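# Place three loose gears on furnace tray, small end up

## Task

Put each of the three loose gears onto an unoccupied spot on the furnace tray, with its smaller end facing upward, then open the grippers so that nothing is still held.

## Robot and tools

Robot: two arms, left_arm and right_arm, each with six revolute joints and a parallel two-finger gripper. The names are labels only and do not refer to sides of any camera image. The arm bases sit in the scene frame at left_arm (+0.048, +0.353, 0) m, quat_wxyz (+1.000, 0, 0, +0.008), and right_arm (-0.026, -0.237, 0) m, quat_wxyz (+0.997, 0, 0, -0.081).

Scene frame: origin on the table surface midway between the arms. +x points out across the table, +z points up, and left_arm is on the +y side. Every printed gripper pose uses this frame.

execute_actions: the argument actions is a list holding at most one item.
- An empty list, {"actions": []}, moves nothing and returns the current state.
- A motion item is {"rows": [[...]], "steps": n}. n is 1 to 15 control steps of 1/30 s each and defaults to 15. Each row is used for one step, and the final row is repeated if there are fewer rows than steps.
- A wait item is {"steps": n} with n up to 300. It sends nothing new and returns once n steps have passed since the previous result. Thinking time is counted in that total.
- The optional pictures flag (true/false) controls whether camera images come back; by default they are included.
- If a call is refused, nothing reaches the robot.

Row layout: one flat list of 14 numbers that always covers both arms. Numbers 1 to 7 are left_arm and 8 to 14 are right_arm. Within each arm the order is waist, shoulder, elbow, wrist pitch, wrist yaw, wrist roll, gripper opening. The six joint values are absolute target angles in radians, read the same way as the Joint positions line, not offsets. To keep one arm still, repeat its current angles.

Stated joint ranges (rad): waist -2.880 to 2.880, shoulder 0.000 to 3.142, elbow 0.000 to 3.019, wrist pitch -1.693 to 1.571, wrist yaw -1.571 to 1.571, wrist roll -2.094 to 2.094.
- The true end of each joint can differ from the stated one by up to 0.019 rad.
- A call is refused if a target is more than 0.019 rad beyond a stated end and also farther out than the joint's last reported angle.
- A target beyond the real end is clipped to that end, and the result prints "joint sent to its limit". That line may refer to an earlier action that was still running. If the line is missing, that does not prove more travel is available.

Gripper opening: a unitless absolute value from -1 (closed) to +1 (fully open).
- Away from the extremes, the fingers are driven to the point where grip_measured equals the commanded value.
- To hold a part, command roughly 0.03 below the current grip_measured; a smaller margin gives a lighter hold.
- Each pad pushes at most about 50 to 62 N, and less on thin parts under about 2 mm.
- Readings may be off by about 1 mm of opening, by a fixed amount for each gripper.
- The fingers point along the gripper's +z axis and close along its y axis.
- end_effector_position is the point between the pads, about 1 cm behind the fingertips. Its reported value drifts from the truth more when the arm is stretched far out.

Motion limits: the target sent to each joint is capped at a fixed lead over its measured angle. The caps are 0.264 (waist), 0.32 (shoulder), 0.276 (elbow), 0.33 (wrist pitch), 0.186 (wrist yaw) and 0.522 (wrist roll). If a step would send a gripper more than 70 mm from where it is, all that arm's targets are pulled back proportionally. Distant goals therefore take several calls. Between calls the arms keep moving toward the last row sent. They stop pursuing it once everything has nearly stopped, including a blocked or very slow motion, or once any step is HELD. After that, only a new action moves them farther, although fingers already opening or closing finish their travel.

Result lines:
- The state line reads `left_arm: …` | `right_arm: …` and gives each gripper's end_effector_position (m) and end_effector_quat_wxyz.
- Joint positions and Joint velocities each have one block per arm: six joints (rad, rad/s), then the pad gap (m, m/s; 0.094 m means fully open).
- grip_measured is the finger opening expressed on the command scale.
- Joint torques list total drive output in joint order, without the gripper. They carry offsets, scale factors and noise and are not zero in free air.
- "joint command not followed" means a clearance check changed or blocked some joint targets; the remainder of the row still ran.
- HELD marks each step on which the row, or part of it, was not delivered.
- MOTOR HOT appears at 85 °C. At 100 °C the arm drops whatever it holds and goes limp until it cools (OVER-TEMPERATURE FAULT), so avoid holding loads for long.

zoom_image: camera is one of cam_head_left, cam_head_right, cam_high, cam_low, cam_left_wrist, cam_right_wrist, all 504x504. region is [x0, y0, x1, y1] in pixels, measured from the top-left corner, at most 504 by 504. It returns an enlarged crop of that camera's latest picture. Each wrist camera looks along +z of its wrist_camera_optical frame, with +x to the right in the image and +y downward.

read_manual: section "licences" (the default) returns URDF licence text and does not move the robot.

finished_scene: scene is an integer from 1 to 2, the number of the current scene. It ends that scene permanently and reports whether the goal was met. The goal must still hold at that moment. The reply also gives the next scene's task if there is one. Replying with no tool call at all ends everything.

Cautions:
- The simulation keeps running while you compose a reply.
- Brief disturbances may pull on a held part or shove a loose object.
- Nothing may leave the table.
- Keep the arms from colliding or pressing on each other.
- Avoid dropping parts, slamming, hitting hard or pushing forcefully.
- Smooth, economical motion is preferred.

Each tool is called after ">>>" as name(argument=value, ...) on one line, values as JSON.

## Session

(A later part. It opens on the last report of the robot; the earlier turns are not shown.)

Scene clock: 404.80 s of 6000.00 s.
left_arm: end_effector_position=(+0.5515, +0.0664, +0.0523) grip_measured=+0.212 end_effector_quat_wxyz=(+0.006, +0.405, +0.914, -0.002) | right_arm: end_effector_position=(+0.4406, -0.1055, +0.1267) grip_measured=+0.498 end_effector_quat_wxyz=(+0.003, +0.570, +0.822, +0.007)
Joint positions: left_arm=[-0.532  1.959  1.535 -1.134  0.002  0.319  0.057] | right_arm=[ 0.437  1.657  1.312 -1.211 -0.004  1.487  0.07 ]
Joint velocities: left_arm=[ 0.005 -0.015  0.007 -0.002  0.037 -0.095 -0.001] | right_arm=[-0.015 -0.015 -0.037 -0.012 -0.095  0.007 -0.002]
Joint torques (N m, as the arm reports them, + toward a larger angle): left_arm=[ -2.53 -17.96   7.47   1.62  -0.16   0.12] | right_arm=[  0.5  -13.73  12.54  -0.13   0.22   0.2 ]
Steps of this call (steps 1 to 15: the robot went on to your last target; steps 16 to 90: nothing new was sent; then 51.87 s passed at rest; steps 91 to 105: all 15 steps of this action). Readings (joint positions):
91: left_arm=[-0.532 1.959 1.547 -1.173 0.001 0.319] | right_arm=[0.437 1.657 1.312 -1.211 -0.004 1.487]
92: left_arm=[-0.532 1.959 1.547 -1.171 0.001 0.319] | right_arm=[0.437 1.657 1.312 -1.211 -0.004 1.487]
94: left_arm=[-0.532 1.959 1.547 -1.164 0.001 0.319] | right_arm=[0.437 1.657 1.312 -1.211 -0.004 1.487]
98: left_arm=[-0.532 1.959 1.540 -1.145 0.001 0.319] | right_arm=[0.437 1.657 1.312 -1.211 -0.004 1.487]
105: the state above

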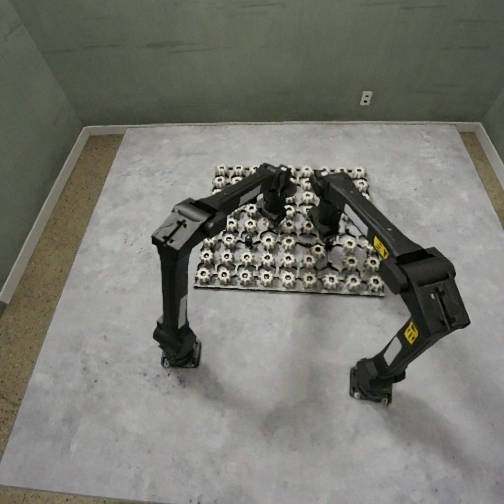

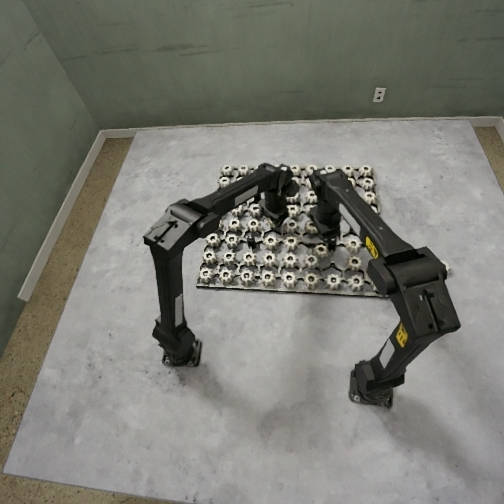

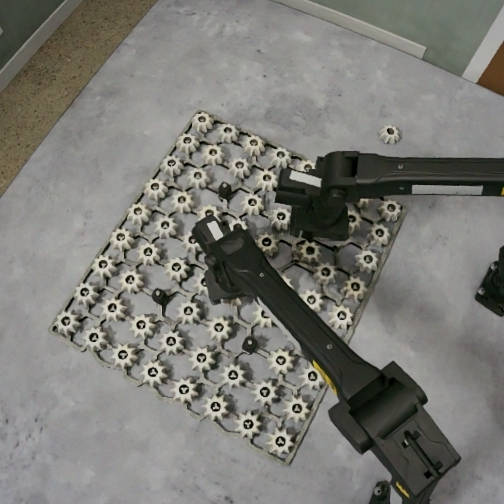

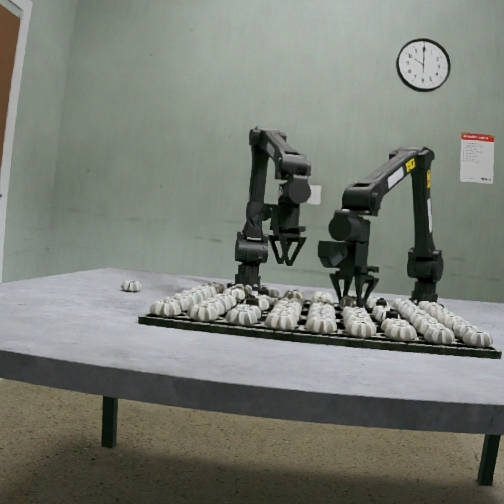

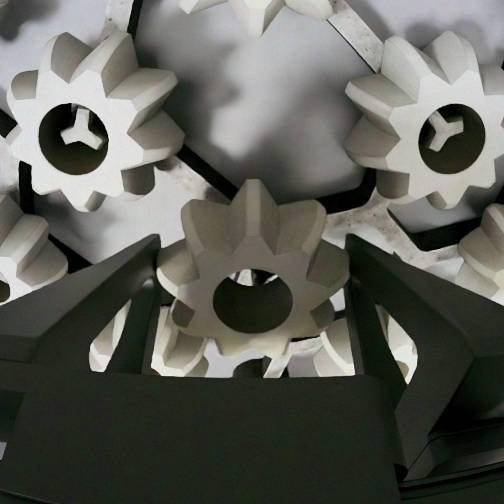

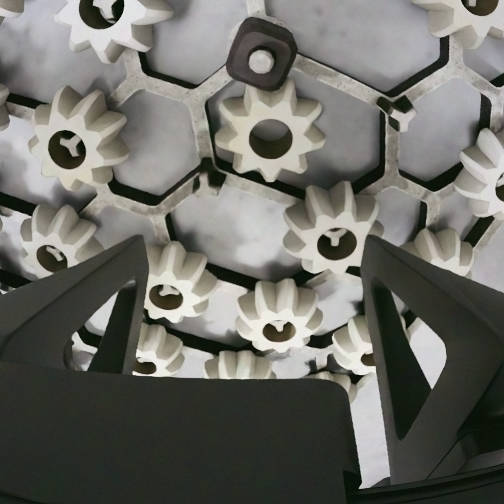

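>>> execute_actions(actions=[{"rows": [
[-0.544,1.950,1.545,-1.135,0,0.33,0.15, 0.437,1.670,1.355,-1.21,0,1.50,0.5],
[-0.545,1.950,1.545,-1.145,0,0.33,0.15, 0.437,1.670,1.355,-1.21,0,1.50,0.5],
[-0.546,1.950,1.545,-1.150,0,0.33,0.15, 0.437,1.670,1.355,-1.21,0,1.50,0.5],
[-0.547,1.950,1.545,-1.155,0,0.33,0.15, 0.437,1.670,1.355,-1.21,0,1.50,0.5],
[-0.548,1.950,1.545,-1.160,0,0.33,0.15, 0.437,1.670,1.355,-1.21,0,1.50,0.5],
[-0.548,1.950,1.545,-1.165,0,0.33,0.15, 0.437,1.670,1.355,-1.21,0,1.50,0.5],
[-0.548,1.950,1.545,-1.169,0,0.33,0.15, 0.437,1.670,1.355,-1.21,0,1.50,0.5]
], "steps": 13}])

Scene clock: 419.47 s of 6000.00 s.
left_arm: end_effector_position=(+0.5460, +0.0688, +0.0523) grip_measured=+0.212 end_effector_quat_wxyz=(-0.006, +0.405, +0.914, -0.001) | right_arm: end_effector_position=(+0.4406, -0.1055, +0.1267) grip_measured=+0.498 end_effector_quat_wxyz=(+0.003, +0.570, +0.822, +0.007)
Joint positions: left_arm=[-0.533  1.959  1.535 -1.158  0.002  0.319  0.057] | right_arm=[ 0.437  1.657  1.312 -1.211 -0.004  1.487  0.07 ]
Joint velocities: left_arm=[ 0.015 -0.005 -0.022  0.002  0.007 -0.081  0.001] | right_arm=[-0.015 -0.005 -0.012  0.002 -0.007 -0.007  0.001]
Joint torques (N m, as the arm reports them, + toward a larger angle): left_arm=[ -2.63 -18.11   9.13   0.25  -0.11   0.12] | right_arm=[  0.39 -12.88  12.6   -0.12   0.18   0.15]
Steps of this call (steps 1 to 15: the robot went on to your last target; steps 16 to 90: nothing new was sent; then 11.23 s passed at rest; steps 91 to 103: all 13 steps of this action). Readings (joint positions):
91: left_arm=[-0.533 1.959 1.535 -1.134 0.002 0.319] | right_arm=[0.437 1.657 1.312 -1.211 -0.004 1.487]
92: left_arm=[-0.533 1.959 1.535 -1.135 0.002 0.319] | right_arm=[0.437 1.657 1.312 -1.211 -0.004 1.487]
94: left_arm=[-0.533 1.959 1.535 -1.138 0.002 0.319] | right_arm=[0.437 1.657 1.312 -1.211 -0.004 1.487]
98: left_arm=[-0.533 1.959 1.535 -1.154 0.002 0.319] | right_arm=[0.437 1.657 1.312 -1.211 -0.004 1.487]
103: the state above

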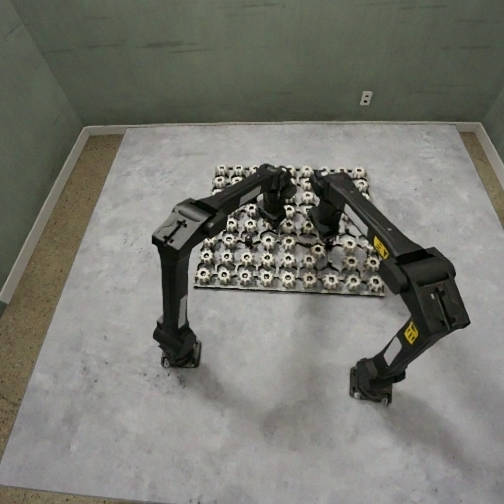

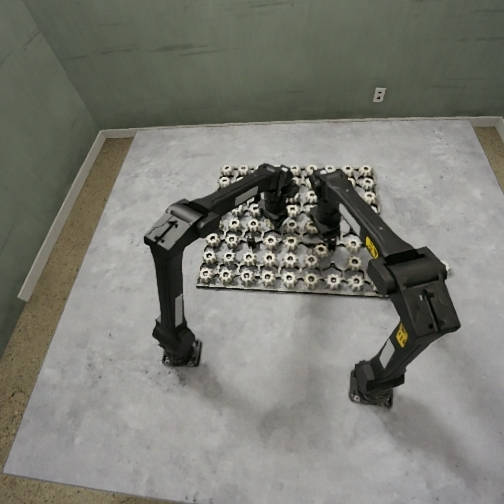

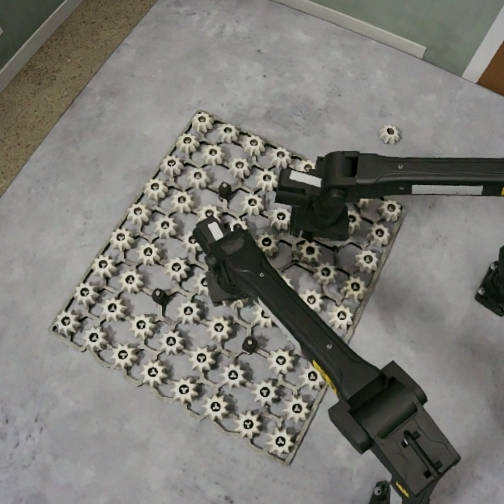

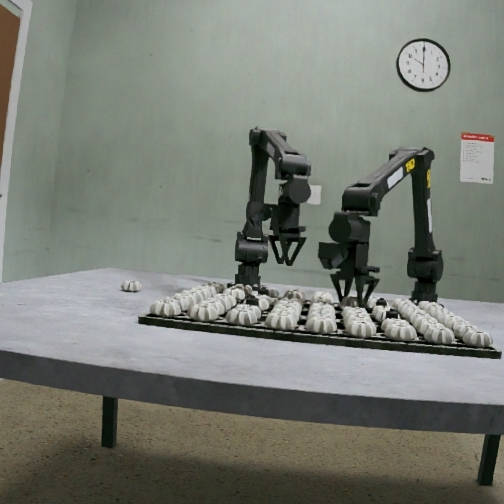

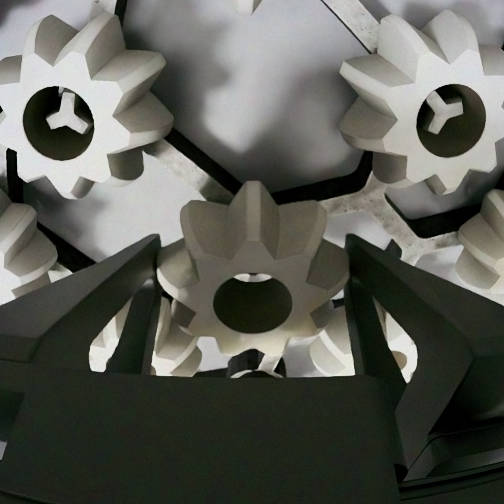

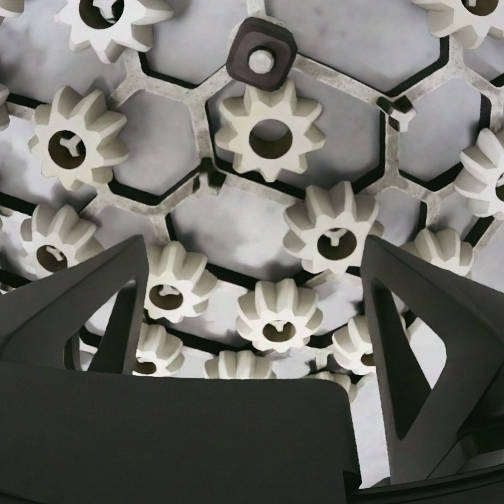

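>>> execute_actions(actions=[{"rows": [
[-0.545,1.960,1.545,-1.155,0,0.33,0.15, 0.437,1.670,1.355,-1.21,0,1.50,0.5],
[-0.545,1.966,1.545,-1.146,0,0.33,0.15, 0.437,1.670,1.355,-1.21,0,1.50,0.5],
[-0.545,1.970,1.545,-1.143,0,0.33,0.15, 0.437,1.670,1.355,-1.21,0,1.50,0.5],
[-0.545,1.973,1.545,-1.141,0,0.33,0.15, 0.437,1.670,1.355,-1.21,0,1.50,0.5],
[-0.545,1.975,1.545,-1.140,0,0.33,0.15, 0.437,1.670,1.355,-1.21,0,1.50,0.5],
[-0.545,1.977,1.545,-1.139,0,0.33,0.15, 0.437,1.670,1.355,-1.21,0,1.50,0.5],
[-0.545,1.979,1.545,-1.138,0,0.33,0.15, 0.437,1.670,1.355,-1.21,0,1.50,0.5],
[-0.545,1.981,1.545,-1.138,0,0.33,0.15, 0.437,1.670,1.355,-1.21,0,1.50,0.5]
], "steps": 15}])

Scene clock: 429.83 s of 6000.00 s.
left_arm: end_effector_position=(+0.5468, +0.0683, +0.0422) grip_measured=+0.212 end_effector_quat_wxyz=(-0.010, +0.405, +0.914, -0.000) | right_arm: end_effector_position=(+0.4406, -0.1055, +0.1267) grip_measured=+0.498 end_effector_quat_wxyz=(+0.003, +0.570, +0.822, +0.007)
Joint positions: left_arm=[-0.533  1.977  1.535 -1.148  0.002  0.319  0.057] | right_arm=[ 0.437  1.657  1.312 -1.211 -0.004  1.487  0.07 ]
Joint velocities: left_arm=[ 0.005  0.015 -0.017  0.012 -0.037  0.007  0.001] | right_arm=[-0.005 -0.015 -0.002 -0.007 -0.007  0.022 -0.001]
Joint torques (N m, as the arm reports them, + toward a larger angle): left_arm=[ -2.63 -16.71   9.08   1.12  -0.11   0.12] | right_arm=[  1.25 -13.09  12.62   0.04   0.19   0.18]
Steps of this call (steps 1 to 15: the robot went on to your last target; steps 16 to 90: nothing new was sent; then 6.87 s passed at rest; steps 91 to 105: all 15 steps of this action). Readings (joint positions):
91: left_arm=[-0.533 1.959 1.535 -1.158 0.002 0.319] | right_arm=[0.437 1.657 1.312 -1.211 -0.004 1.487]
92: left_arm=[-0.533 1.959 1.535 -1.158 0.002 0.319] | right_arm=[0.437 1.657 1.312 -1.211 -0.004 1.487]
94: left_arm=[-0.533 1.959 1.535 -1.155 0.002 0.319] | right_arm=[0.437 1.657 1.312 -1.211 -0.004 1.487]
98: left_arm=[-0.533 1.965 1.535 -1.150 0.002 0.319] | right_arm=[0.437 1.657 1.312 -1.211 -0.004 1.487]
105: the state above

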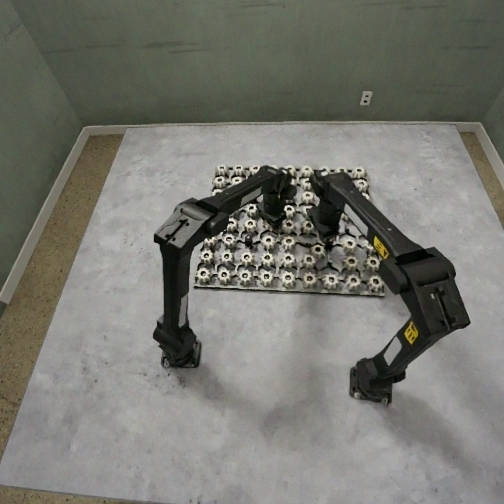

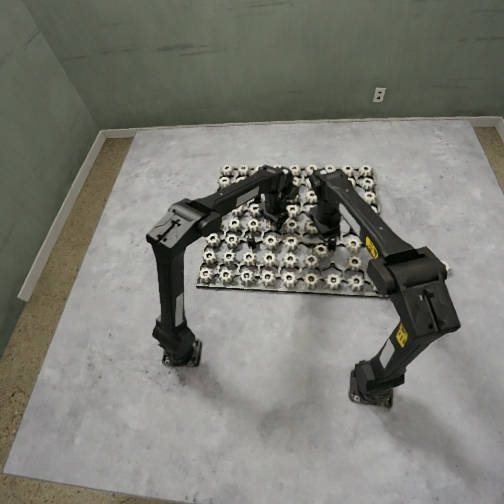

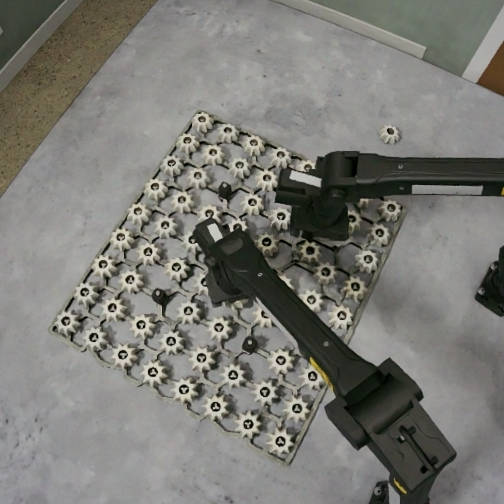

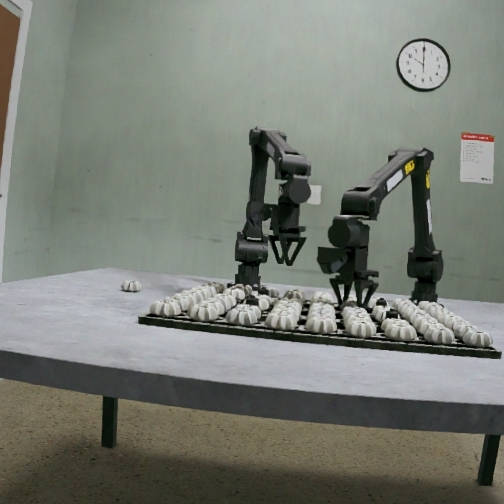

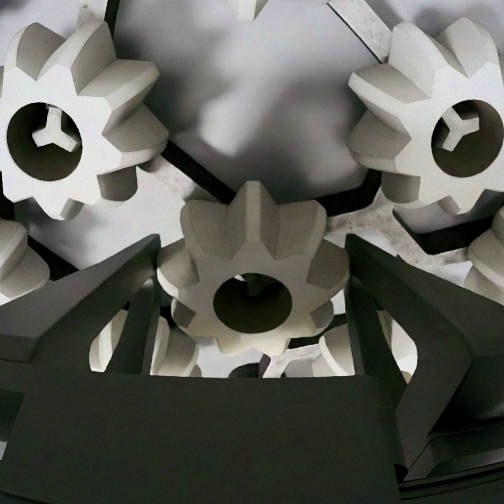

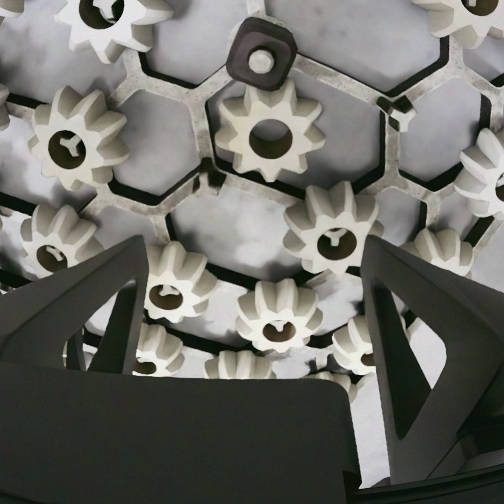

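>>> execute_actions(actions=[{"rows": [
[-0.545,1.985,1.545,-1.138,0,0.33,0.15, 0.437,1.670,1.355,-1.21,0,1.50,0.5],
[-0.545,1.989,1.545,-1.138,0,0.33,0.15, 0.437,1.670,1.355,-1.21,0,1.50,0.5],
[-0.545,1.992,1.545,-1.138,0,0.33,0.15, 0.437,1.670,1.355,-1.21,0,1.50,0.5],
[-0.545,1.994,1.545,-1.138,0,0.33,0.15, 0.437,1.670,1.355,-1.21,0,1.50,0.5],
[-0.545,1.996,1.545,-1.138,0,0.33,0.15, 0.437,1.670,1.355,-1.21,0,1.50,0.5]
], "steps": 12}])

Scene clock: 437.53 s of 6000.00 s.
left_arm: end_effector_position=(+0.5460, +0.0688, +0.0358) grip_measured=+0.212 end_effector_quat_wxyz=(-0.016, +0.405, +0.914, +0.001) | right_arm: end_effector_position=(+0.4406, -0.1055, +0.1267) grip_measured=+0.498 end_effector_quat_wxyz=(+0.003, +0.570, +0.822, +0.007)
Joint positions: left_arm=[-0.533  1.989  1.535 -1.148  0.002  0.319  0.057] | right_arm=[ 0.437  1.657  1.312 -1.211 -0.004  1.487  0.07 ]
Joint velocities: left_arm=[-0.005 -0.005 -0.007  0.042  0.022 -0.037  0.001] | right_arm=[-0.005  0.005 -0.002  0.007  0.007 -0.022 -0.001]
Joint torques (N m, as the arm reports them, + toward a larger angle): left_arm=[ -2.56 -16.93   8.89   0.86  -0.06   0.13] | right_arm=[  0.32 -13.03  12.63  -0.32   0.23   0.18]
Steps of this call (steps 1 to 15: the robot went on to your last target; steps 16 to 90: nothing new was sent; then 4.30 s passed at rest; steps 91 to 102: all 12 steps of this action). Readings (joint positions):
91: left_arm=[-0.533 1.978 1.535 -1.148 0.002 0.319] | right_arm=[0.437 1.657 1.312 -1.211 -0.004 1.487]
92: left_arm=[-0.533 1.978 1.535 -1.148 0.002 0.319] | right_arm=[0.437 1.657 1.312 -1.211 -0.004 1.487]
94: left_arm=[-0.533 1.979 1.535 -1.148 0.002 0.319] | right_arm=[0.437 1.657 1.312 -1.211 -0.004 1.487]
98: left_arm=[-0.533 1.985 1.535 -1.148 0.002 0.319] | right_arm=[0.437 1.657 1.312 -1.211 -0.004 1.487]
102: the state above

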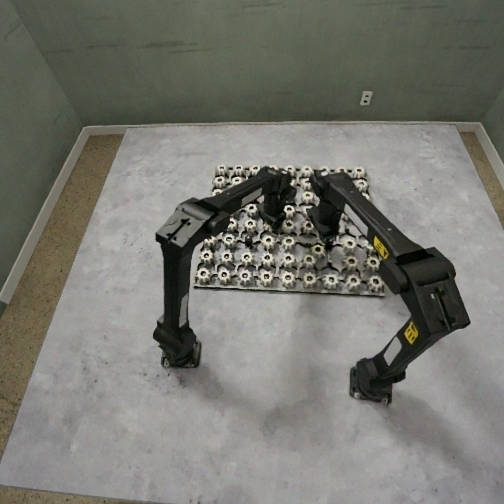

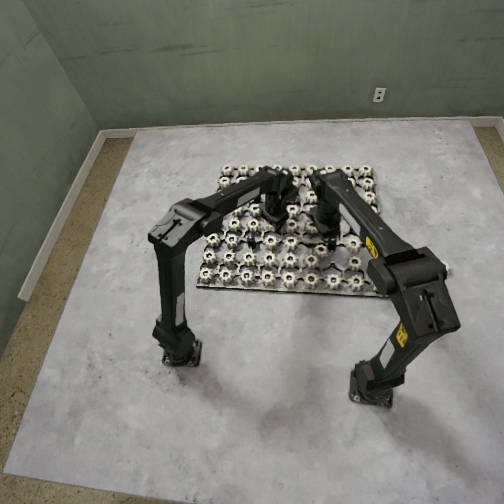

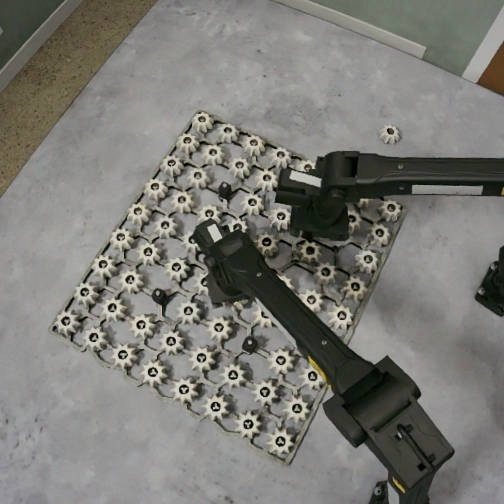

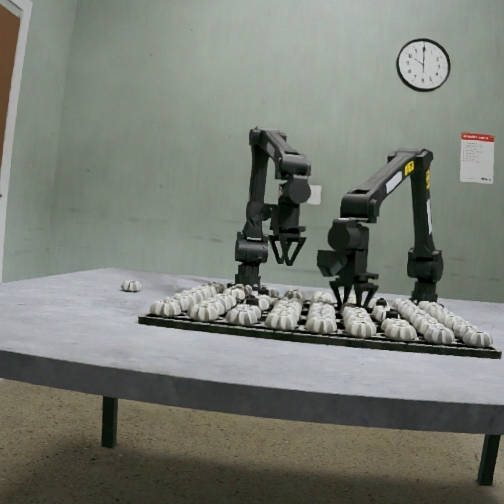

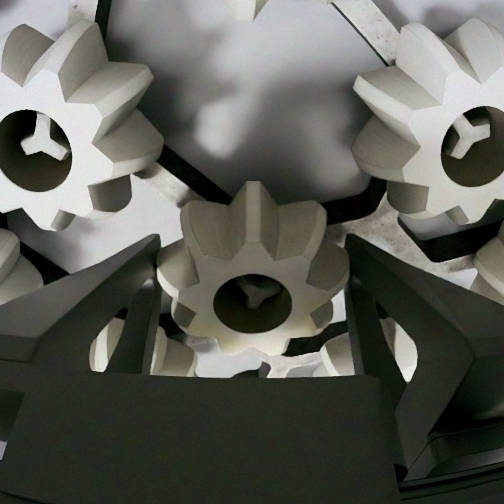

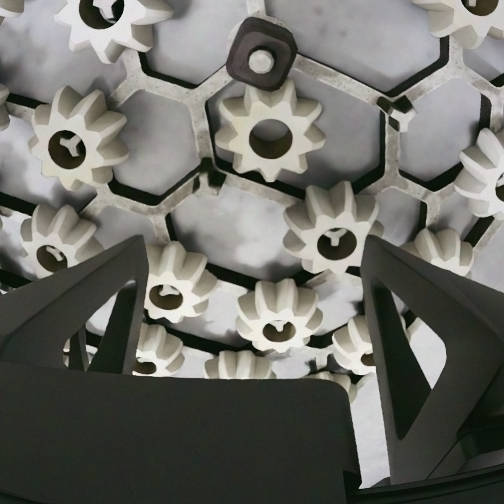

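>>> execute_actions(actions=[{"rows": [
[-0.545,1.999,1.545,-1.138,0,0.33,0.15, 0.437,1.670,1.355,-1.21,0,1.50,0.5],
[-0.545,2.002,1.545,-1.138,0,0.33,0.15, 0.437,1.670,1.355,-1.21,0,1.50,0.5],
[-0.545,2.004,1.545,-1.138,0,0.33,0.15, 0.437,1.670,1.355,-1.21,0,1.50,0.5],
[-0.545,2.006,1.545,-1.138,0,0.33,0.15, 0.437,1.670,1.355,-1.21,0,1.50,0.5],
[-0.545,2.006,1.545,-1.138,0,0.33,0.15, 0.437,1.670,1.355,-1.21,0,1.50,0.5],
[-0.545,2.006,1.545,-1.138,0,0.33,0.15, 0.437,1.670,1.355,-1.21,0,1.50,0.5],
[-0.545,2.006,1.545,-1.138,0,0.33,0.15, 0.437,1.670,1.355,-1.21,0,1.50,0.5],
[-0.545,2.006,1.545,-1.138,0,0.33,0.15, 0.437,1.670,1.355,-1.21,0,1.50,0.5],
[-0.535,1.990,1.545,-1.148,0,0.33,0.20, 0.437,1.670,1.355,-1.21,0,1.50,0.5],
[-0.535,1.990,1.545,-1.148,0,0.33,0.25, 0.437,1.670,1.355,-1.21,0,1.50,0.5],
[-0.535,1.990,1.545,-1.148,0,0.33,0.32, 0.437,1.670,1.355,-1.21,0,1.50,0.5],
[-0.535,1.990,1.545,-1.148,0,0.33,0.40, 0.437,1.670,1.355,-1.21,0,1.50,0.5],
[-0.535,1.990,1.545,-1.148,0,0.33,0.45, 0.437,1.670,1.355,-1.21,0,1.50,0.5]
], "steps": 15}])

Scene clock: 449.07 s of 6000.00 s.
left_arm: end_effector_position=(+0.5462, +0.0687, +0.0358) grip_measured=+0.447 end_effector_quat_wxyz=(-0.015, +0.406, +0.914, +0.001) | right_arm: end_effector_position=(+0.4406, -0.1055, +0.1267) grip_measured=+0.498 end_effector_quat_wxyz=(+0.003, +0.570, +0.822, +0.007)
Joint positions: left_arm=[-0.533  1.989  1.535 -1.147  0.002  0.319  0.068] | right_arm=[ 0.437  1.657  1.312 -1.211 -0.004  1.487  0.07 ]
Joint velocities: left_arm=[ 0.005  0.005  0.007 -0.012  0.022 -0.037  0.001] | right_arm=[ 0.005 -0.005 -0.002  0.002  0.007 -0.051 -0.001]
Joint torques (N m, as the arm reports them, + toward a larger angle): left_arm=[ -1.71 -17.05   8.87   0.63  -0.09   0.13] | right_arm=[  0.38 -12.78  12.56  -0.03   0.21   0.2 ]
Steps of this call (steps 1 to 15: the robot went on to your last target; steps 16 to 90: nothing new was sent; then 8.03 s passed at rest; steps 91 to 105: all 15 steps of this action). Readings (joint positions):
91: left_arm=[-0.533 1.989 1.535 -1.147 0.002 0.319] | right_arm=[0.437 1.657 1.312 -1.211 -0.004 1.487]
92: left_arm=[-0.533 1.989 1.535 -1.147 0.002 0.319] | right_arm=[0.437 1.657 1.312 -1.211 -0.004 1.487]
94: left_arm=[-0.533 1.989 1.535 -1.147 0.002 0.319] | right_arm=[0.437 1.657 1.312 -1.211 -0.004 1.487]
98: left_arm=[-0.533 1.989 1.535 -1.147 0.002 0.319] | right_arm=[0.437 1.657 1.312 -1.211 -0.004 1.487]
105: the state above

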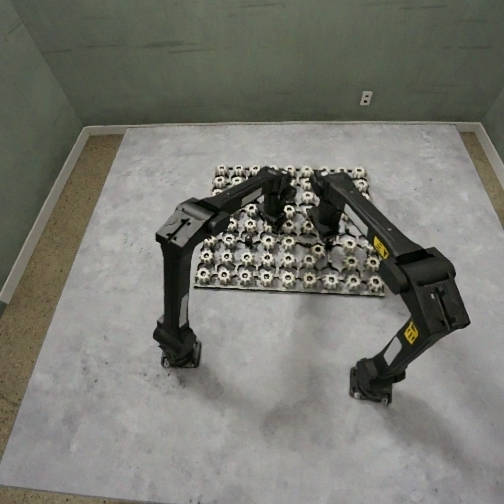

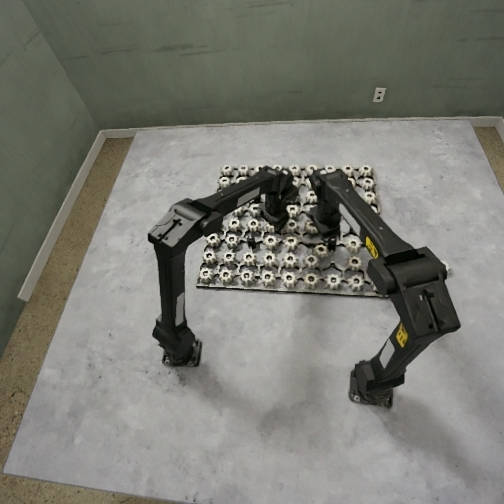

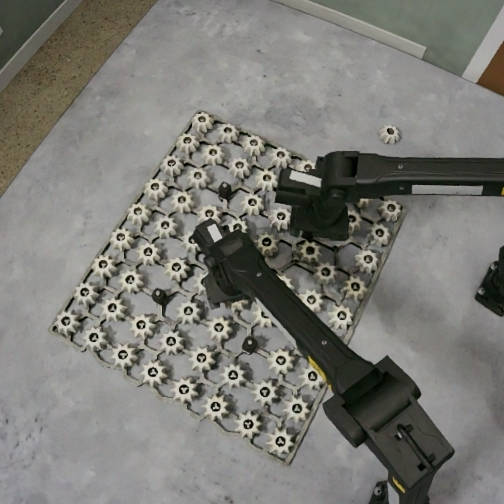

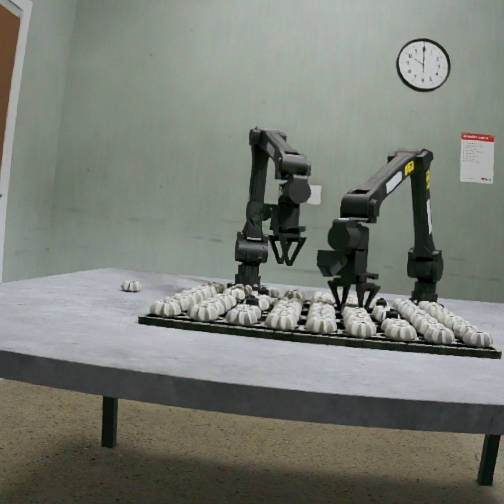

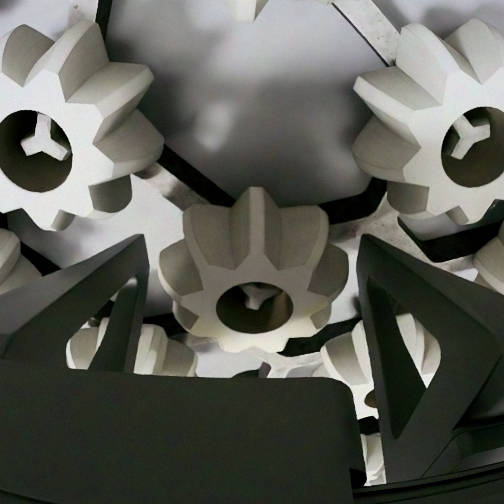

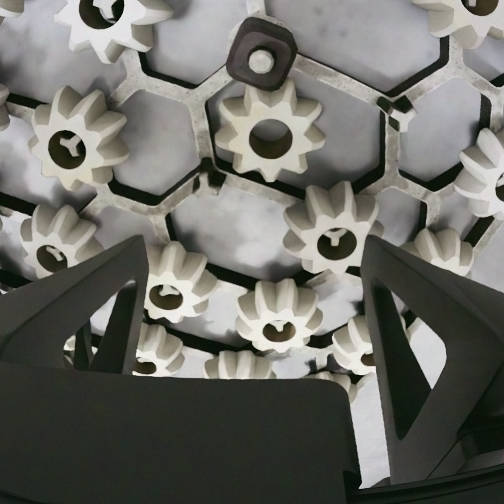

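>>> execute_actions(actions=[{"rows": [
[-0.535,1.975,1.545,-1.148,0,0.33,0.45, 0.430,1.672,1.320,-1.200,0,1.51,0.55],
[-0.535,1.965,1.545,-1.148,0,0.33,0.45, 0.426,1.674,1.310,-1.192,0,1.52,0.6],
[-0.535,1.955,1.545,-1.148,0,0.33,0.45, 0.424,1.676,1.300,-1.181,0,1.535,0.65],
[-0.535,1.945,1.545,-1.150,0,0.33,0.45, 0.422,1.678,1.288,-1.168,0,1.55,0.7],
[-0.535,1.933,1.545,-1.155,0,0.33,0.45, 0.420,1.680,1.275,-1.154,0,1.565,0.75],
[-0.535,1.920,1.545,-1.160,0,0.33,0.45, 0.419,1.682,1.262,-1.139,0,1.58,0.78],
[-0.535,1.906,1.545,-1.165,0,0.33,0.45, 0.418,1.684,1.248,-1.124,0,1.595,0.78],
[-0.535,1.890,1.545,-1.170,0,0.33,0.45, 0.417,1.686,1.234,-1.109,0,1.61,0.78],
[-0.535,1.872,1.545,-1.170,0,0.33,0.45, 0.416,1.688,1.220,-1.094,0,1.625,0.78],
[-0.530,1.852,1.540,-1.170,0,0.33,0.45, 0.415,1.690,1.207,-1.079,0,1.64,0.78],
[-0.520,1.830,1.530,-1.160,0,0.33,0.45, 0.414,1.691,1.195,-1.065,0,1.65,0.78],
[-0.505,1.806,1.510,-1.140,0,0.33,0.45, 0.414,1.692,1.184,-1.053,0,1.66,0.78],
[-0.485,1.780,1.485,-1.110,0,0.33,0.45, 0.414,1.693,1.175,-1.043,0,1.66,0.78],
[-0.460,1.752,1.455,-1.070,0,0.33,0.45, 0.414,1.694,1.167,-1.035,0,1.66,0.78],
[-0.430,1.722,1.420,-1.020,0,0.33,0.45, 0.414,1.695,1.162,-1.029,0,1.66,0.78]
], "steps": 15}], pictures=false)

>>> execute_actions(actions=[{"rows": [
[-0.390,1.690,1.375,-0.960,0,0.33,0.45, 0.414,1.695,1.162,-1.029,0,1.66,0.78],
[-0.345,1.655,1.325,-0.890,0,0.33,0.45, 0.414,1.695,1.162,-1.029,0,1.66,0.78],
[-0.295,1.620,1.270,-0.815,0,0.33,0.45, 0.414,1.695,1.162,-1.029,0,1.66,0.78],
[-0.245,1.585,1.215,-0.740,0,0.33,0.45, 0.414,1.695,1.162,-1.029,0,1.66,0.78],
[-0.195,1.550,1.160,-0.665,0,0.33,0.45, 0.414,1.695,1.162,-1.029,0,1.66,0.78],
[-0.145,1.515,1.105,-0.590,0,0.33,0.45, 0.414,1.695,1.162,-1.029,0,1.66,0.78],
[-0.095,1.480,1.050,-0.515,0,0.33,0.45, 0.414,1.695,1.162,-1.029,0,1.66,0.78],
[-0.045,1.445,0.995,-0.440,0,0.33,0.45, 0.414,1.695,1.162,-1.029,0,1.66,0.78],
[0.005,1.410,0.940,-0.365,0,0.33,0.45, 0.414,1.695,1.162,-1.029,0,1.66,0.78],
[0.050,1.378,0.890,-0.295,0,0.33,0.45, 0.414,1.695,1.162,-1.029,0,1.66,0.78],
[0.090,1.350,0.845,-0.235,0,0.33,0.45, 0.414,1.695,1.162,-1.029,0,1.66,0.78],
[0.125,1.327,0.808,-0.185,0,0.33,0.45, 0.414,1.695,1.162,-1.029,0,1.66,0.78],
[0.155,1.310,0.780,-0.145,0,0.33,0.45, 0.414,1.695,1.162,-1.029,0,1.66,0.78],
[0.180,1.300,0.760,-0.115,0,0.33,0.45, 0.414,1.695,1.162,-1.029,0,1.66,0.78],
[0.200,1.295,0.750,-0.100,0,0.33,0.45, 0.414,1.695,1.162,-1.029,0,1.66,0.78]
], "steps": 15}], pictures=false)

>>> execute_actions(actions=[{"steps": 25}])

Scene clock: 548.40 s of 6000.00 s.
left_arm: end_effector_position=(+0.5514, +0.0771, +0.1099) grip_measured=+0.449 end_effector_quat_wxyz=(+0.067, +0.397, +0.915, -0.007) | right_arm: end_effector_position=(+0.4214, -0.1177, +0.0676) grip_measured=+0.777 end_effector_quat_wxyz=(-0.001, +0.629, +0.777, +0.003)
Joint positions: left_arm=[-0.516  1.819  1.478 -1.095  0.002  0.319  0.068] | right_arm=[ 0.423  1.676  1.166 -1.057 -0.004  1.622  0.084]
Joint velocities: left_arm=[ 0.317 -1.089 -0.75   0.994 -0.022 -0.095 -0.   ] | right_arm=[-0.005  0.073 -0.266  0.242  0.007  0.154  0.001]
Joint torques (N m, as the arm reports them, + toward a larger angle): left_arm=[  4.15 -18.06   7.83   0.92  -0.12   0.1 ] | right_arm=[ -0.02 -12.14   9.01   0.4    0.22   0.19]
Steps of this call (steps 1 to 15: the robot went on to your last target; steps 16 to 90: nothing new was sent; then 95.83 s passed at rest; steps 91 to 105: all 15 steps of this action). Readings (joint positions):
91: left_arm=[-0.533 1.989 1.535 -1.147 0.002 0.319] | right_arm=[0.437 1.657 1.312 -1.211 -0.004 1.489]
92: left_arm=[-0.533 1.989 1.535 -1.147 0.002 0.319] | right_arm=[0.437 1.657 1.311 -1.209 -0.004 1.492]
94: left_arm=[-0.533 1.988 1.535 -1.147 0.002 0.319] | right_arm=[0.437 1.657 1.303 -1.195 -0.004 1.505]
98: left_arm=[-0.533 1.971 1.535 -1.153 0.002 0.319] | right_arm=[0.432 1.658 1.257 -1.145 -0.004 1.546]
105: the state above

Scene clock: 548.90 s of 6000.00 s.
left_arm: end_effector_position=(+0.5703, +0.3928, +0.1469) grip_measured=+0.449 end_effector_quat_wxyz=(+0.352, +0.113, +0.927, +0.070) | right_arm: end_effector_position=(+0.4190, -0.1183, +0.0587) grip_measured=+0.777 end_effector_quat_wxyz=(-0.002, +0.639, +0.769, +0.000)
Joint positions: left_arm=[ 0.061  1.402  0.894 -0.328  0.002  0.319  0.068] | right_arm=[ 0.423  1.685  1.152 -1.04  -0.004  1.646  0.084]
Joint velocities: left_arm=[ 1.49  -0.708 -1.463  2.044  0.037  0.007  0.   ] | right_arm=[-0.005 -0.034  0.002  0.002  0.007 -0.022  0.   ]
Joint torques (N m, as the arm reports them, + toward a larger angle): left_arm=[ -1.43 -12.43   8.76   1.8   -0.09   0.07] | right_arm=[  0.4  -12.44   8.73   0.2    0.32   0.15]
Steps of this call (steps 1 to 15: all 15 steps of this action). Readings (joint positions):
1: left_arm=[-0.502 1.782 1.450 -1.058 0.002 0.319] | right_arm=[0.423 1.679 1.159 -1.051 -0.004 1.627]
2: left_arm=[-0.482 1.745 1.421 -1.019 0.002 0.319] | right_arm=[0.423 1.682 1.154 -1.047 -0.004 1.631]
4: left_arm=[-0.426 1.678 1.360 -0.932 0.002 0.319] | right_arm=[0.423 1.685 1.152 -1.044 -0.004 1.637]
8: left_arm=[-0.271 1.569 1.219 -0.730 0.002 0.319] | right_arm=[0.423 1.685 1.152 -1.040 -0.004 1.643]
15: the state above

Scene clock: 549.73 s of 6000.00 s.
left_arm: end_effector_position=(+0.5371, +0.4655, +0.1556) grip_measured=+0.449 end_effector_quat_wxyz=(+0.415, +0.041, +0.902, +0.117) | right_arm: end_effector_position=(+0.4190, -0.1183, +0.0587) grip_measured=+0.777 end_effector_quat_wxyz=(-0.002, +0.639, +0.769, +0.000)
Joint positions: left_arm=[ 0.21   1.304  0.743 -0.119 -0.002  0.319  0.068] | right_arm=[ 0.423  1.685  1.152 -1.04  -0.004  1.647  0.084]
Joint velocities: left_arm=[-0.005 -0.005 -0.007 -0.007 -0.007 -0.022 -0.001] | right_arm=[ 0.015 -0.005  0.002  0.007 -0.037 -0.007  0.   ]
Joint torques (N m, as the arm reports them, + toward a larger angle): left_arm=[-2.35 -9.9   9.64  3.05  0.06  0.09] | right_arm=[ -0.07 -13.44   8.96   0.31   0.22   0.1 ]
Steps of this call (steps 1 to 25: the robot went on to your last target). Readings (joint positions):
1: left_arm=[0.113 1.377 0.842 -0.257 0.001 0.319] | right_arm=[0.423 1.685 1.152 -1.040 -0.004 1.646]
2: left_arm=[0.161 1.353 0.799 -0.201 -0.001 0.319] | right_arm=[0.423 1.685 1.152 -1.040 -0.004 1.647]
4: left_arm=[0.226 1.319 0.751 -0.155 -0.006 0.319] | right_arm=[0.423 1.685 1.152 -1.040 -0.004 1.647]
8: left_arm=[0.228 1.304 0.743 -0.122 -0.003 0.319] | right_arm=[0.423 1.685 1.152 -1.040 -0.004 1.647]
25: the state above

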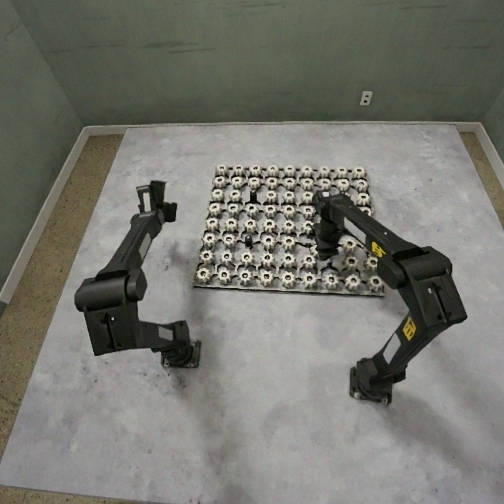

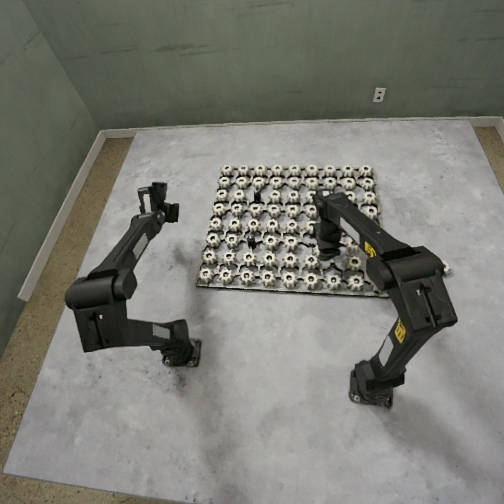

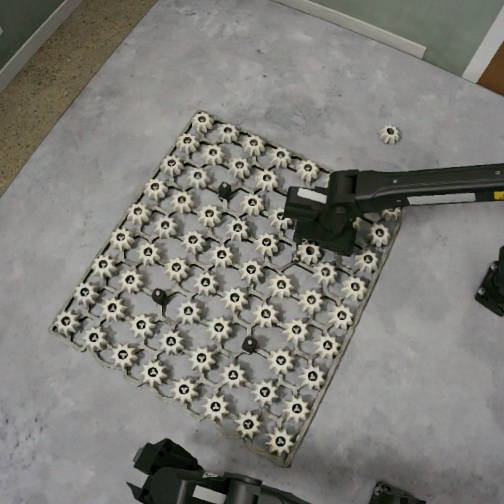

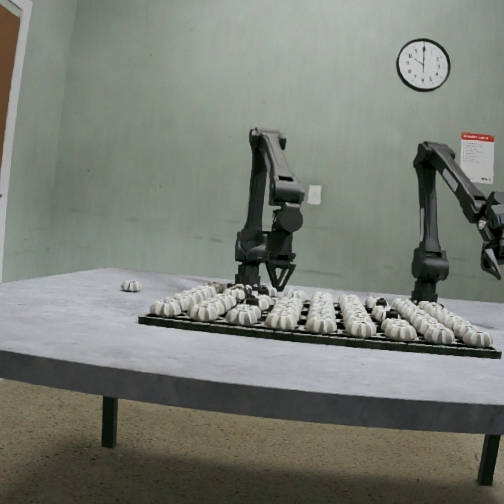

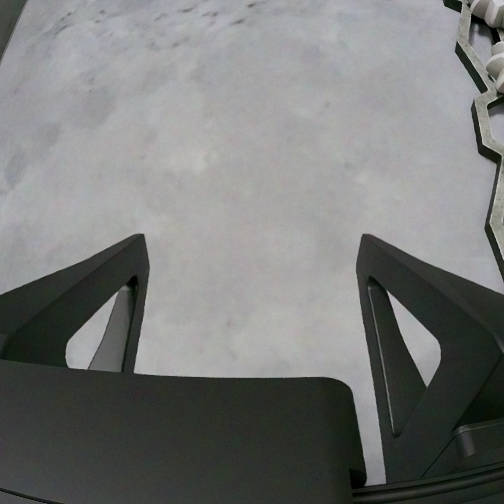

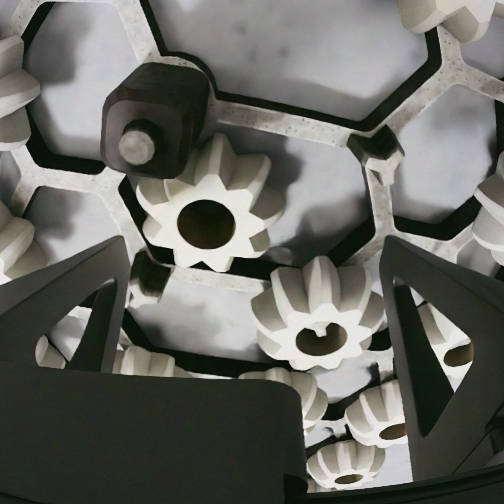

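>>> zoom_image(camera="cam_right_wrist", region=[80, 60, 420, 340])

>>> zoom_image(camera="cam_high", region=[240, 190, 380, 310])

Region (80, 60, 420, 340) of cam_right_wrist's 504x504 image, scaled by 1.482, with more detail than that image has; it fills the top 415 rows of this view, and the rest is white.

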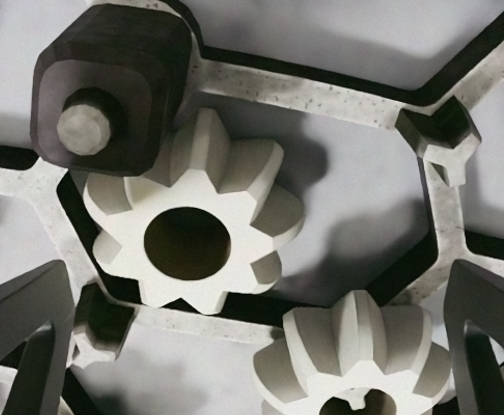

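Region (240, 190, 380, 310) of cam_high's 504x504 image, scaled by 3.600, with more detail than that image has; it fills the top 432 rows of this view, and the rest is white.

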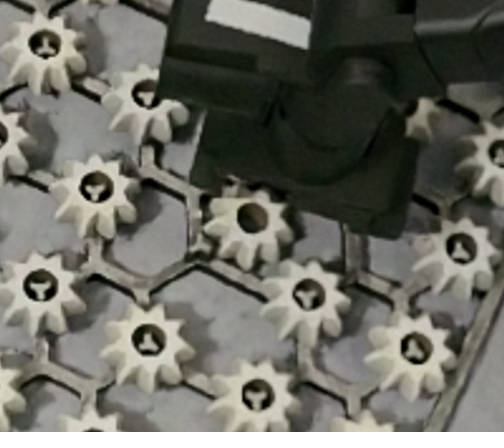

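>>> execute_actions(actions=[{"rows": [
[0.200,1.295,0.750,-0.100,0,0.33,0.45, 0.425,1.697,1.190,-1.027,0,1.67,0.75],
[0.200,1.295,0.750,-0.100,0,0.33,0.45, 0.432,1.700,1.200,-1.024,0,1.68,0.72],
[0.200,1.295,0.750,-0.100,0,0.33,0.45, 0.435,1.704,1.205,-1.021,0,1.69,0.69],
[0.200,1.295,0.750,-0.100,0,0.33,0.45, 0.437,1.709,1.210,-1.018,0,1.70,0.66],
[0.200,1.295,0.750,-0.100,0,0.33,0.45, 0.439,1.714,1.215,-1.015,0,1.71,0.63],
[0.200,1.295,0.750,-0.100,0,0.33,0.45, 0.441,1.719,1.220,-1.012,0,1.72,0.60],
[0.200,1.295,0.750,-0.100,0,0.33,0.45, 0.443,1.724,1.224,-1.009,0,1.73,0.60],
[0.200,1.295,0.750,-0.100,0,0.33,0.45, 0.443,1.729,1.228,-1.006,0,1.73,0.60],
[0.200,1.295,0.750,-0.100,0,0.33,0.45, 0.443,1.734,1.230,-1.003,0,1.73,0.60],
[0.200,1.295,0.750,-0.100,0,0.33,0.45, 0.443,1.739,1.232,-1.001,0,1.73,0.60],
[0.200,1.295,0.750,-0.100,0,0.33,0.45, 0.443,1.743,1.232,-0.999,0,1.73,0.60],
[0.200,1.295,0.750,-0.100,0,0.33,0.45, 0.443,1.746,1.232,-0.998,0,1.73,0.60],
[0.200,1.295,0.750,-0.100,0,0.33,0.45, 0.443,1.748,1.232,-0.998,0,1.73,0.60]
], "steps": 15}], pictures=false)

>>> execute_actions(actions=[{"steps": 12}])

Scene clock: 588.57 s of 6000.00 s.
left_arm: end_effector_position=(+0.5371, +0.4655, +0.1556) grip_measured=+0.449 end_effector_quat_wxyz=(+0.415, +0.041, +0.902, +0.117) | right_arm: end_effector_position=(+0.4402, -0.1073, +0.0547) grip_measured=+0.603 end_effector_quat_wxyz=(+0.007, +0.659, +0.752, +0.014)
Joint positions: left_arm=[ 0.21   1.304  0.743 -0.119 -0.002  0.319  0.068] | right_arm=[ 0.434  1.726  1.194 -1.008 -0.004  1.712  0.075]
Joint velocities: left_arm=[-0.015  0.005  0.012 -0.022 -0.022 -0.037 -0.   ] | right_arm=[-0.005  0.093  0.012 -0.002 -0.037  0.037 -0.   ]
Joint torques (N m, as the arm reports them, + toward a larger angle): left_arm=[-2.46 -9.9   9.68  3.    0.07  0.09] | right_arm=[  1.55 -12.64  11.42   0.16   0.21   0.17]
Steps of this call (steps 1 to 15: the robot went on to your last target; steps 16 to 90: nothing new was sent; then 35.33 s passed at rest; steps 91 to 105: all 15 steps of this action). Readings (joint positions):
91: left_arm=[0.210 1.304 0.743 -0.119 -0.002 0.319] | right_arm=[0.423 1.685 1.152 -1.039 -0.004 1.649]
92: left_arm=[0.210 1.304 0.743 -0.119 -0.002 0.319] | right_arm=[0.423 1.685 1.152 -1.039 -0.004 1.652]
94: left_arm=[0.210 1.304 0.743 -0.119 -0.002 0.319] | right_arm=[0.424 1.686 1.155 -1.035 -0.004 1.662]
98: left_arm=[0.210 1.304 0.743 -0.119 -0.002 0.319] | right_arm=[0.427 1.696 1.176 -1.024 -0.004 1.691]
105: the state above

Scene clock: 588.97 s of 6000.00 s.
left_arm: end_effector_position=(+0.5371, +0.4655, +0.1556) grip_measured=+0.449 end_effector_quat_wxyz=(+0.415, +0.041, +0.902, +0.117) | right_arm: end_effector_position=(+0.4396, -0.1075, +0.0512) grip_measured=+0.603 end_effector_quat_wxyz=(+0.005, +0.661, +0.750, +0.011)
Joint positions: left_arm=[ 0.21   1.304  0.743 -0.119 -0.002  0.319  0.068] | right_arm=[ 0.434  1.733  1.194 -1.008 -0.004  1.717  0.075]
Joint velocities: left_arm=[ 0.005  0.005  0.007 -0.002  0.007 -0.066  0.001] | right_arm=[-0.005 -0.005  0.007 -0.012 -0.037 -0.022 -0.001]
Joint torques (N m, as the arm reports them, + toward a larger angle): left_arm=[-2.47 -9.78  9.72  3.07  0.07  0.08] | right_arm=[  1.73 -12.98  11.37   0.64   0.22   0.18]
Steps of this call (steps 1 to 12: the robot went on to your last target). Readings (joint positions):
1: left_arm=[0.210 1.304 0.743 -0.119 -0.002 0.319] | right_arm=[0.434 1.729 1.194 -1.008 -0.004 1.713]
2: left_arm=[0.210 1.304 0.743 -0.119 -0.002 0.319] | right_arm=[0.434 1.731 1.194 -1.008 -0.004 1.714]
4: left_arm=[0.210 1.304 0.743 -0.119 -0.002 0.319] | right_arm=[0.434 1.733 1.194 -1.008 -0.004 1.715]
8: left_arm=[0.210 1.304 0.743 -0.119 -0.002 0.319] | right_arm=[0.434 1.733 1.194 -1.008 -0.004 1.716]
12: the state above

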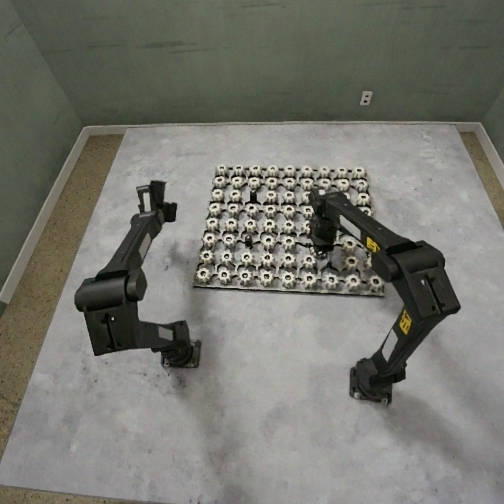

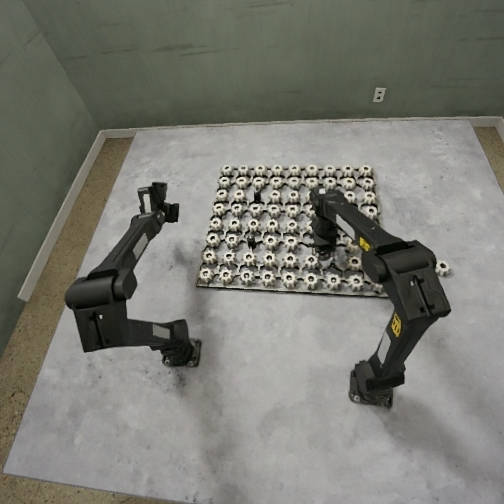

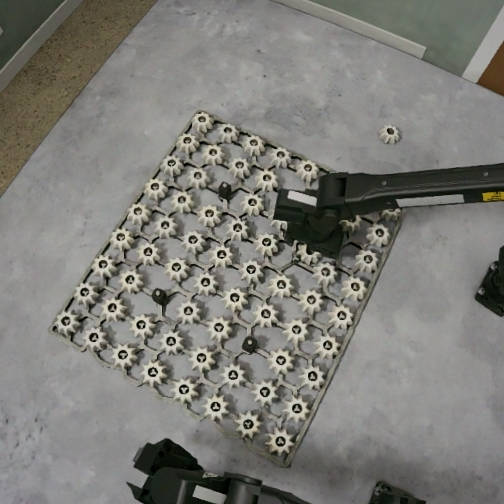

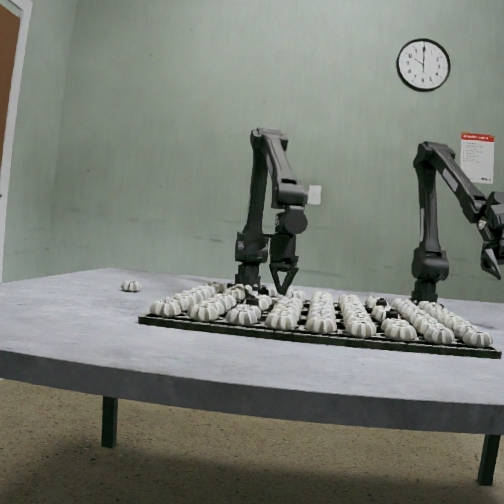

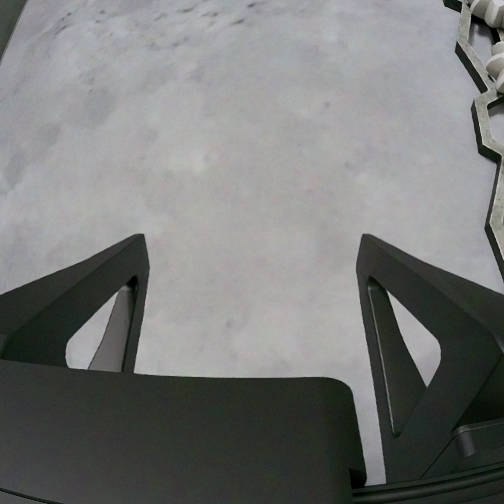

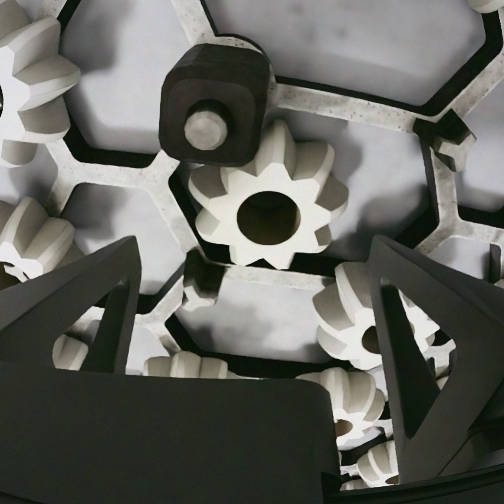

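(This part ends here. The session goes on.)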